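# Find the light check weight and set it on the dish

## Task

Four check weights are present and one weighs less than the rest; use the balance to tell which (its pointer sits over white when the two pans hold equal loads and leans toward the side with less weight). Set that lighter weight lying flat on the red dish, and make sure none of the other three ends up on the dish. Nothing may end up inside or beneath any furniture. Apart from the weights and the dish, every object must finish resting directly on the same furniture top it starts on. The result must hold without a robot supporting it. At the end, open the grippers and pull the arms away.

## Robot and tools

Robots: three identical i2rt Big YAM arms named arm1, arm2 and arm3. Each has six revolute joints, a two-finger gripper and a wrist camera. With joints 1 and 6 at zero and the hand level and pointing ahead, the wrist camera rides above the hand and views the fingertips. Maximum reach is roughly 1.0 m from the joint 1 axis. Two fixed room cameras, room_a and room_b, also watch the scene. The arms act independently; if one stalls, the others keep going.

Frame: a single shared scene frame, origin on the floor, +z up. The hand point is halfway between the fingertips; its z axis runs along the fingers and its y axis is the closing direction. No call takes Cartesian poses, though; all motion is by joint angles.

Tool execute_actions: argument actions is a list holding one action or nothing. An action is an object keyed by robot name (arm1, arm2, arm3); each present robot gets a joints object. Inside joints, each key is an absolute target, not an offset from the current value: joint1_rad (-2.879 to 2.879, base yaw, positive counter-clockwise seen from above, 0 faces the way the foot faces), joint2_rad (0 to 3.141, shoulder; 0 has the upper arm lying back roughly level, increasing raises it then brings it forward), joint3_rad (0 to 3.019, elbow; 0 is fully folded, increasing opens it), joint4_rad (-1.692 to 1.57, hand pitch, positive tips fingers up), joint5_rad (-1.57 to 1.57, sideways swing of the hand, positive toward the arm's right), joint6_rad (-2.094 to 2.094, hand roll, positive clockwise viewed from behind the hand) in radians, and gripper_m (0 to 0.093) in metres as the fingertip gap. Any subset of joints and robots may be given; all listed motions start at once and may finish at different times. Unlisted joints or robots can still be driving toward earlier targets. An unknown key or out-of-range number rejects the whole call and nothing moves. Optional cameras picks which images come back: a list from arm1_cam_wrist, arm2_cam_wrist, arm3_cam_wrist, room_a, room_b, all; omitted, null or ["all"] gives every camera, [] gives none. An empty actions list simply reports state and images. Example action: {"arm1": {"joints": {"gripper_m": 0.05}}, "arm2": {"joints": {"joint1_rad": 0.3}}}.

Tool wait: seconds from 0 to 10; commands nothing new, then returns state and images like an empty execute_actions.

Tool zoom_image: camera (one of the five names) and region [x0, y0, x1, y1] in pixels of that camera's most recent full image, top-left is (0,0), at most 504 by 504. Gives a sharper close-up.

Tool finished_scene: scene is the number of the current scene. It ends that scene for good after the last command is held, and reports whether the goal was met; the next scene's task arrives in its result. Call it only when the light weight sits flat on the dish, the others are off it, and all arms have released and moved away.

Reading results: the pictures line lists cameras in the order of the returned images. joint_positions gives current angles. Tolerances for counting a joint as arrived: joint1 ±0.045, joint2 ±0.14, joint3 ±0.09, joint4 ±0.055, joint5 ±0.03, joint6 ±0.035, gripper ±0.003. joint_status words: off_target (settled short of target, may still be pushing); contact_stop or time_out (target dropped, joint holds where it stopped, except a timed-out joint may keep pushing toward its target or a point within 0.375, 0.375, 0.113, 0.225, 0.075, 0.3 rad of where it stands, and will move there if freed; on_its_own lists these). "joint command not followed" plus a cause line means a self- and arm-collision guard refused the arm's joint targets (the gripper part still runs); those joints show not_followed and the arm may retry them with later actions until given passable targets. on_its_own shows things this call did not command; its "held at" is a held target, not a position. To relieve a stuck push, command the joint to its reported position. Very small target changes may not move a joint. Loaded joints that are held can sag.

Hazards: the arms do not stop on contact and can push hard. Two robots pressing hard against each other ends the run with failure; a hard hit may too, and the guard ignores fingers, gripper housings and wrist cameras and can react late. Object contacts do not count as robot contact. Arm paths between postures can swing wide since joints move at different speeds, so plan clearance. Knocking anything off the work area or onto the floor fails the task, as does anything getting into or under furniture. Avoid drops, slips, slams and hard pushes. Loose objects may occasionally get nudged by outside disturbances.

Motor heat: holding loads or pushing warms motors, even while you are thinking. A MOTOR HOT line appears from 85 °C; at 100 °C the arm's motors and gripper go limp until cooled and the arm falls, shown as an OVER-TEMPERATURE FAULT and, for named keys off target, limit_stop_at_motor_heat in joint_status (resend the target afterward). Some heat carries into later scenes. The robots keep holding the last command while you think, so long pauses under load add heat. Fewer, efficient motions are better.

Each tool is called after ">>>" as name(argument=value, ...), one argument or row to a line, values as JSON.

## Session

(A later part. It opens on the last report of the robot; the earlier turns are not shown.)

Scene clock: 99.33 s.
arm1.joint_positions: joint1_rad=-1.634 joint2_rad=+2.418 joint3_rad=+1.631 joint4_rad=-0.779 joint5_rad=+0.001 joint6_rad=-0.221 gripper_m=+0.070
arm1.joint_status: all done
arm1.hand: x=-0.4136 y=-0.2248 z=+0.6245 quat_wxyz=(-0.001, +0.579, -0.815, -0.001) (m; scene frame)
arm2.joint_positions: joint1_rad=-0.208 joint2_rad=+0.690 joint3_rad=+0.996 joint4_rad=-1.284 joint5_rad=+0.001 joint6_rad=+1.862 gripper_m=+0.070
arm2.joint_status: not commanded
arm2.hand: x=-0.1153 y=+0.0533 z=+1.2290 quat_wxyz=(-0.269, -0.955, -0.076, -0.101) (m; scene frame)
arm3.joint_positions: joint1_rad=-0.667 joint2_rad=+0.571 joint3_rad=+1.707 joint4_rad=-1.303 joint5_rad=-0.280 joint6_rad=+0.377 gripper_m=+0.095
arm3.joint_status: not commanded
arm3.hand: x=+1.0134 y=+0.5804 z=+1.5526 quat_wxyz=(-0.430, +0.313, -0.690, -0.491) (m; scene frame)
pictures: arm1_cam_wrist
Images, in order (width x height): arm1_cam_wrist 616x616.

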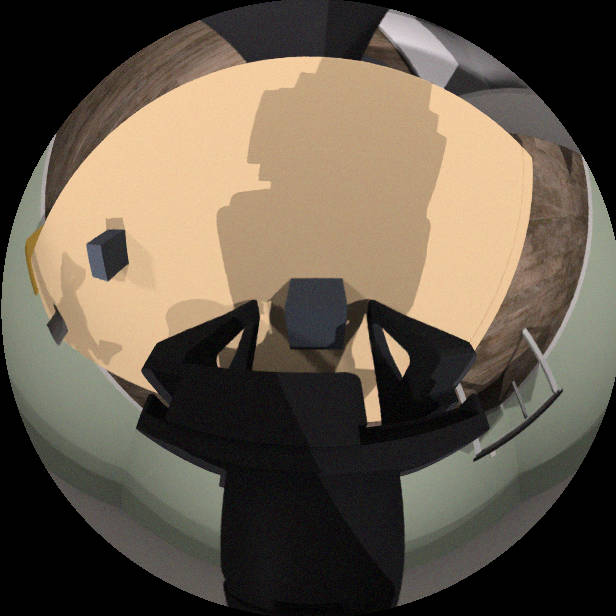

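>>> execute_actions(
  actions=[
    {"arm1":{"joints":{"gripper_m":0.02}}},
  ],
  cameras=[],
)

>>> execute_actions(
  actions=[
    {"arm1":{"joints":{"joint2_rad":2.0,"joint4_rad":-1.19}}},
  ],
  cameras=["arm1_cam_wrist"],
)

>>> execute_actions(
  actions=[
    {"arm1":{"joints":{"joint1_rad":1.335,"joint6_rad":0}}},
  ],
  cameras=["arm1_cam_wrist"],
)

Scene clock: 102.90 s.
arm1.joint_positions: joint1_rad=-1.634 joint2_rad=+2.418 joint3_rad=+1.631 joint4_rad=-0.779 joint5_rad=+0.001 joint6_rad=-0.222 gripper_m=+0.030
arm1.joint_status: gripper_m off_target (ended at +0.030, target +0.020)
arm1.hand: x=-0.4136 y=-0.2248 z=+0.6245 quat_wxyz=(-0.001, +0.580, -0.815, -0.001) (m; scene frame)
arm2.joint_positions: joint1_rad=-0.208 joint2_rad=+0.690 joint3_rad=+0.996 joint4_rad=-1.284 joint5_rad=+0.001 joint6_rad=+1.862 gripper_m=+0.070
arm2.joint_status: not commanded
arm2.hand: x=-0.1153 y=+0.0533 z=+1.2290 quat_wxyz=(-0.269, -0.955, -0.076, -0.101) (m; scene frame)
arm3.joint_positions: joint1_rad=-0.667 joint2_rad=+0.571 joint3_rad=+1.707 joint4_rad=-1.303 joint5_rad=-0.280 joint6_rad=+0.377 gripper_m=+0.095
arm3.joint_status: not commanded
arm3.hand: x=+1.0134 y=+0.5804 z=+1.5526 quat_wxyz=(-0.430, +0.313, -0.690, -0.491) (m; scene frame)
pictures: none
No camera images: the call's "cameras" was empty. Leave "cameras" out to get every camera's image.

Scene clock: 104.43 s.
arm1.joint_positions: joint1_rad=-1.634 joint2_rad=+2.022 joint3_rad=+1.655 joint4_rad=-1.179 joint5_rad=+0.001 joint6_rad=-0.222 gripper_m=+0.030
arm1.joint_status: all done
arm1.hand: x=-0.4189 y=-0.2340 z=+0.8695 quat_wxyz=(-0.010, +0.580, -0.815, -0.005) (m; scene frame)
arm2.joint_positions: joint1_rad=-0.208 joint2_rad=+0.690 joint3_rad=+0.996 joint4_rad=-1.284 joint5_rad=+0.001 joint6_rad=+1.862 gripper_m=+0.070
arm2.joint_status: not commanded
arm2.hand: x=-0.1153 y=+0.0533 z=+1.2290 quat_wxyz=(-0.269, -0.955, -0.076, -0.101) (m; scene frame)
arm3.joint_positions: joint1_rad=-0.667 joint2_rad=+0.571 joint3_rad=+1.707 joint4_rad=-1.303 joint5_rad=-0.280 joint6_rad=+0.377 gripper_m=+0.095
arm3.joint_status: not commanded
arm3.hand: x=+1.0134 y=+0.5804 z=+1.5526 quat_wxyz=(-0.430, +0.313, -0.690, -0.491) (m; scene frame)
pictures: arm1_cam_wrist
Images, in order (width x height): arm1_cam_wrist 616x616.

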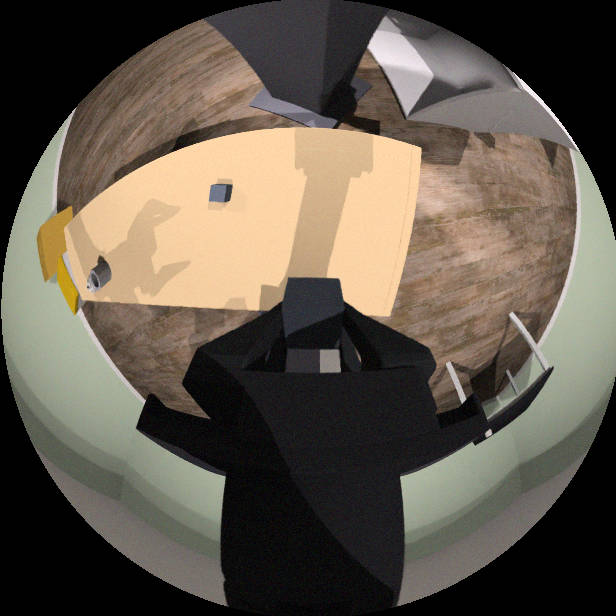

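Scene clock: 107.20 s.
arm1.joint_positions: joint1_rad=+1.338 joint2_rad=+2.022 joint3_rad=+1.655 joint4_rad=-1.179 joint5_rad=-0.001 joint6_rad=-0.008 gripper_m=+0.030
arm1.joint_status: all done
arm1.hand: x=-1.1477 y=-1.2080 z=+0.8711 quat_wxyz=(+0.005, +0.911, +0.413, -0.012) (m; scene frame)
arm2.joint_positions: joint1_rad=-0.208 joint2_rad=+0.690 joint3_rad=+0.996 joint4_rad=-1.284 joint5_rad=+0.001 joint6_rad=+1.862 gripper_m=+0.070
arm2.joint_status: not commanded
arm2.hand: x=-0.1153 y=+0.0533 z=+1.2290 quat_wxyz=(-0.269, -0.955, -0.076, -0.101) (m; scene frame)
arm3.joint_positions: joint1_rad=-0.667 joint2_rad=+0.571 joint3_rad=+1.707 joint4_rad=-1.303 joint5_rad=-0.280 joint6_rad=+0.377 gripper_m=+0.095
arm3.joint_status: not commanded
arm3.hand: x=+1.0134 y=+0.5804 z=+1.5526 quat_wxyz=(-0.430, +0.313, -0.690, -0.491) (m; scene frame)
pictures: arm1_cam_wrist
Images, in order (width x height): arm1_cam_wrist 616x616.

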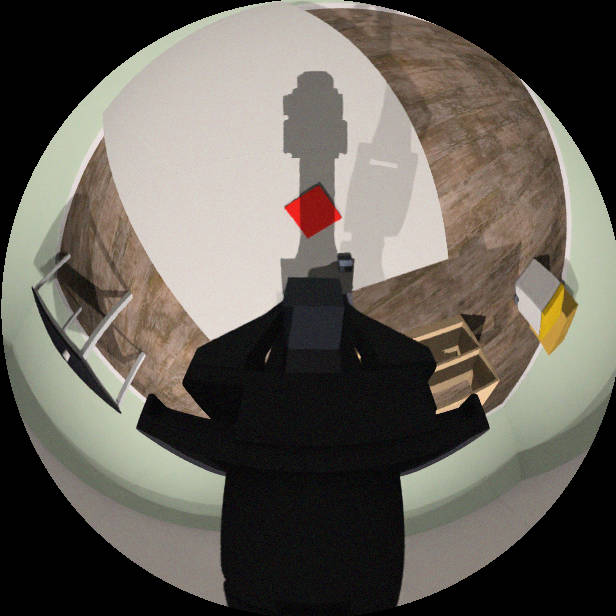

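>>> execute_actions(
  actions=[
    {"arm1":{"joints":{"joint2_rad":2.55,"joint3_rad":1.725,"joint4_rad":-0.685}}},
  ],
  cameras=["arm1_cam_wrist","room_b"],
)

>>> zoom_image(
  camera="room_b",
  region=[140, 360, 260, 450],
)

Scene clock: 111.97 s.
arm1.joint_positions: joint1_rad=+1.338 joint2_rad=+2.570 joint3_rad=+1.695 joint4_rad=-0.696 joint5_rad=+0.000 joint6_rad=-0.008 gripper_m=+0.030
arm1.joint_status: all done
arm1.hand: x=-1.1560 y=-1.2164 z=+0.5515 quat_wxyz=(+0.000, +0.911, +0.413, -0.001) (m; scene frame)
arm2.joint_positions: joint1_rad=-0.208 joint2_rad=+0.690 joint3_rad=+0.996 joint4_rad=-1.284 joint5_rad=+0.001 joint6_rad=+1.862 gripper_m=+0.070
arm2.joint_status: not commanded
arm2.hand: x=-0.1153 y=+0.0533 z=+1.2290 quat_wxyz=(-0.269, -0.955, -0.076, -0.101) (m; scene frame)
arm3.joint_positions: joint1_rad=-0.667 joint2_rad=+0.571 joint3_rad=+1.707 joint4_rad=-1.303 joint5_rad=-0.280 joint6_rad=+0.377 gripper_m=+0.095
arm3.joint_status: not commanded
arm3.hand: x=+1.0134 y=+0.5804 z=+1.5526 quat_wxyz=(-0.430, +0.313, -0.690, -0.491) (m; scene frame)
pictures: arm1_cam_wrist, room_b
Images, in order (width x height): arm1_cam_wrist 616x616, room_b 896x504.

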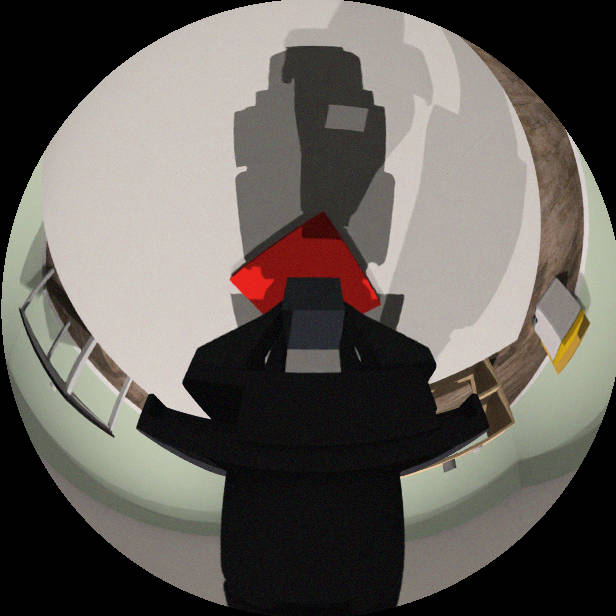

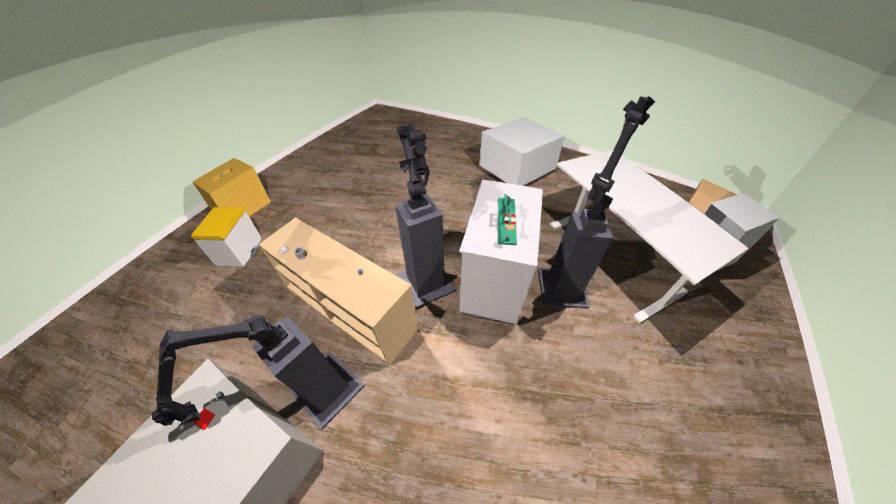

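Region (140, 360, 260, 450) of room_b's 896x504 image, scaled by 4.200, with more detail than that image has; it fills the top 378 rows of this view, and the rest is white.

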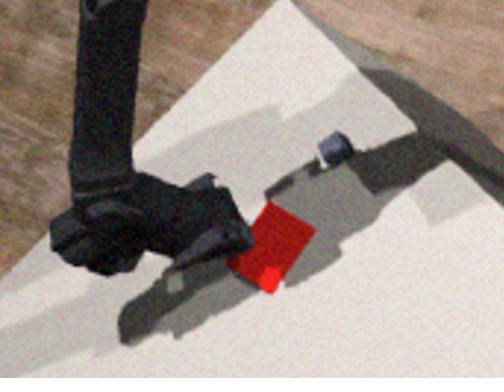

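>>> execute_actions(
  actions=[
    {"arm1":{"joints":{"joint2_rad":2.6,"joint4_rad":-0.655}}},
  ],
  cameras=["arm1_cam_wrist"],
)

Scene clock: 115.63 s.
arm1.joint_positions: joint1_rad=+1.338 joint2_rad=+2.614 joint3_rad=+1.695 joint4_rad=-0.668 joint5_rad=+0.000 joint6_rad=-0.008 gripper_m=+0.030
arm1.joint_status: all done
arm1.hand: x=-1.1490 y=-1.2084 z=+0.5256 quat_wxyz=(-0.003, +0.911, +0.413, +0.006) (m; scene frame)
arm2.joint_positions: joint1_rad=-0.208 joint2_rad=+0.690 joint3_rad=+0.996 joint4_rad=-1.284 joint5_rad=+0.001 joint6_rad=+1.862 gripper_m=+0.070
arm2.joint_status: not commanded
arm2.hand: x=-0.1153 y=+0.0533 z=+1.2290 quat_wxyz=(-0.269, -0.955, -0.076, -0.101) (m; scene frame)
arm3.joint_positions: joint1_rad=-0.667 joint2_rad=+0.571 joint3_rad=+1.707 joint4_rad=-1.303 joint5_rad=-0.280 joint6_rad=+0.377 gripper_m=+0.095
arm3.joint_status: not commanded
arm3.hand: x=+1.0134 y=+0.5804 z=+1.5526 quat_wxyz=(-0.430, +0.313, -0.690, -0.491) (m; scene frame)
pictures: arm1_cam_wrist
Images, in order (width x height): arm1_cam_wrist 616x616.

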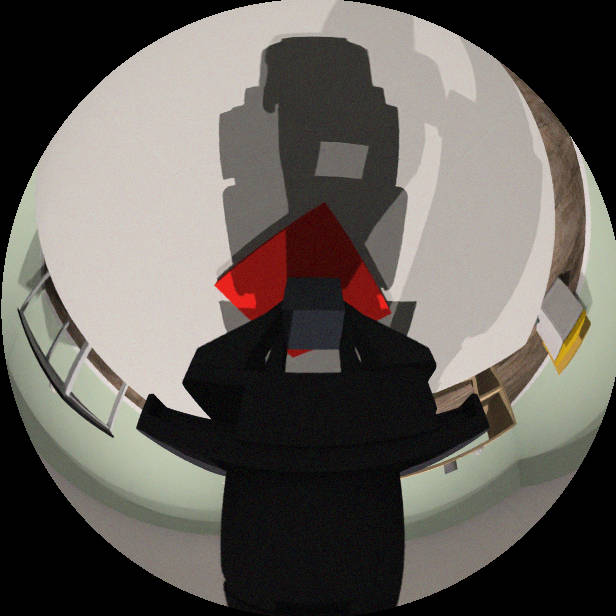

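Shadow meets the cube; release and lift.

>>> execute_actions(
  actions=[
    {"arm1":{"joints":{"gripper_m":0.07}}},
  ],
  cameras=["arm1_cam_wrist"],
)

>>> execute_actions(
  actions=[
    {"arm1":{"joints":{"joint2_rad":2.1,"joint4_rad":-1.0}}},
  ],
  cameras=["arm1_cam_wrist","room_b"],
)

Scene clock: 118.70 s.
arm1.joint_positions: joint1_rad=+1.338 joint2_rad=+2.614 joint3_rad=+1.695 joint4_rad=-0.668 joint5_rad=+0.000 joint6_rad=-0.008 gripper_m=+0.070
arm1.joint_status: all done
arm1.hand: x=-1.1490 y=-1.2084 z=+0.5256 quat_wxyz=(-0.003, +0.911, +0.413, +0.006) (m; scene frame)
arm2.joint_positions: joint1_rad=-0.208 joint2_rad=+0.690 joint3_rad=+0.996 joint4_rad=-1.284 joint5_rad=+0.001 joint6_rad=+1.862 gripper_m=+0.070
arm2.joint_status: not commanded
arm2.hand: x=-0.1153 y=+0.0533 z=+1.2290 quat_wxyz=(-0.269, -0.955, -0.076, -0.101) (m; scene frame)
arm3.joint_positions: joint1_rad=-0.667 joint2_rad=+0.571 joint3_rad=+1.707 joint4_rad=-1.303 joint5_rad=-0.280 joint6_rad=+0.377 gripper_m=+0.095
arm3.joint_status: not commanded
arm3.hand: x=+1.0134 y=+0.5804 z=+1.5526 quat_wxyz=(-0.430, +0.313, -0.690, -0.491) (m; scene frame)
pictures: arm1_cam_wrist
Images, in order (width x height): arm1_cam_wrist 616x616.

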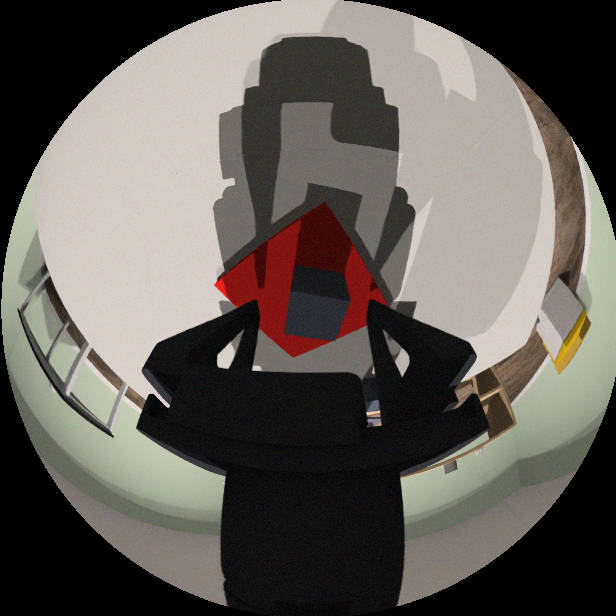

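Scene clock: 120.30 s.
arm1.joint_positions: joint1_rad=+1.338 joint2_rad=+2.116 joint3_rad=+1.716 joint4_rad=-0.990 joint5_rad=+0.000 joint6_rad=-0.008 gripper_m=+0.070
arm1.joint_status: all done
arm1.hand: x=-1.1890 y=-1.2540 z=+0.8408 quat_wxyz=(+0.036, +0.907, +0.411, -0.083) (m; scene frame)
arm2.joint_positions: joint1_rad=-0.208 joint2_rad=+0.690 joint3_rad=+0.996 joint4_rad=-1.284 joint5_rad=+0.001 joint6_rad=+1.862 gripper_m=+0.070
arm2.joint_status: not commanded
arm2.hand: x=-0.1153 y=+0.0533 z=+1.2290 quat_wxyz=(-0.269, -0.955, -0.076, -0.101) (m; scene frame)
arm3.joint_positions: joint1_rad=-0.667 joint2_rad=+0.571 joint3_rad=+1.707 joint4_rad=-1.303 joint5_rad=-0.280 joint6_rad=+0.377 gripper_m=+0.095
arm3.joint_status: not commanded
arm3.hand: x=+1.0134 y=+0.5804 z=+1.5526 quat_wxyz=(-0.430, +0.313, -0.690, -0.491) (m; scene frame)
pictures: arm1_cam_wrist, room_b
Images, in order (width x height): arm1_cam_wrist 616x616, room_b 896x504.

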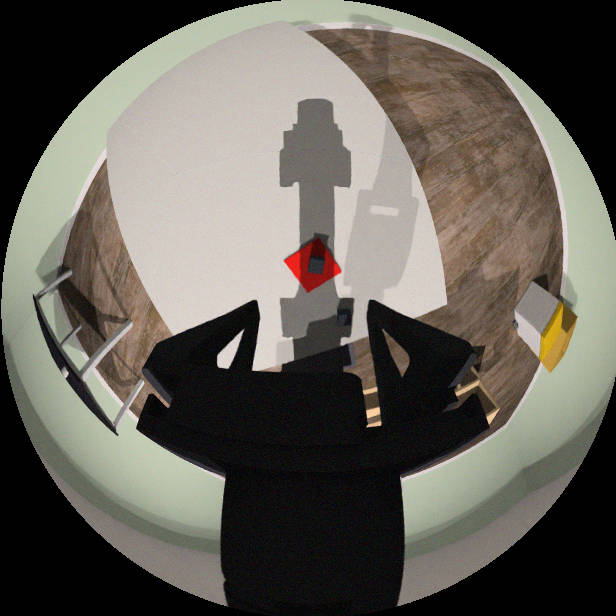

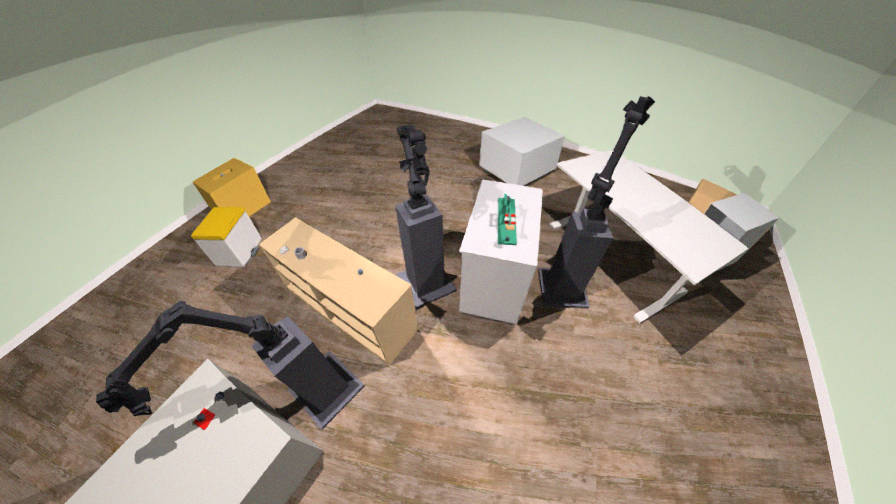

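>>> finished_scene(
  scene=2,
)

The scene is finished: the task was done.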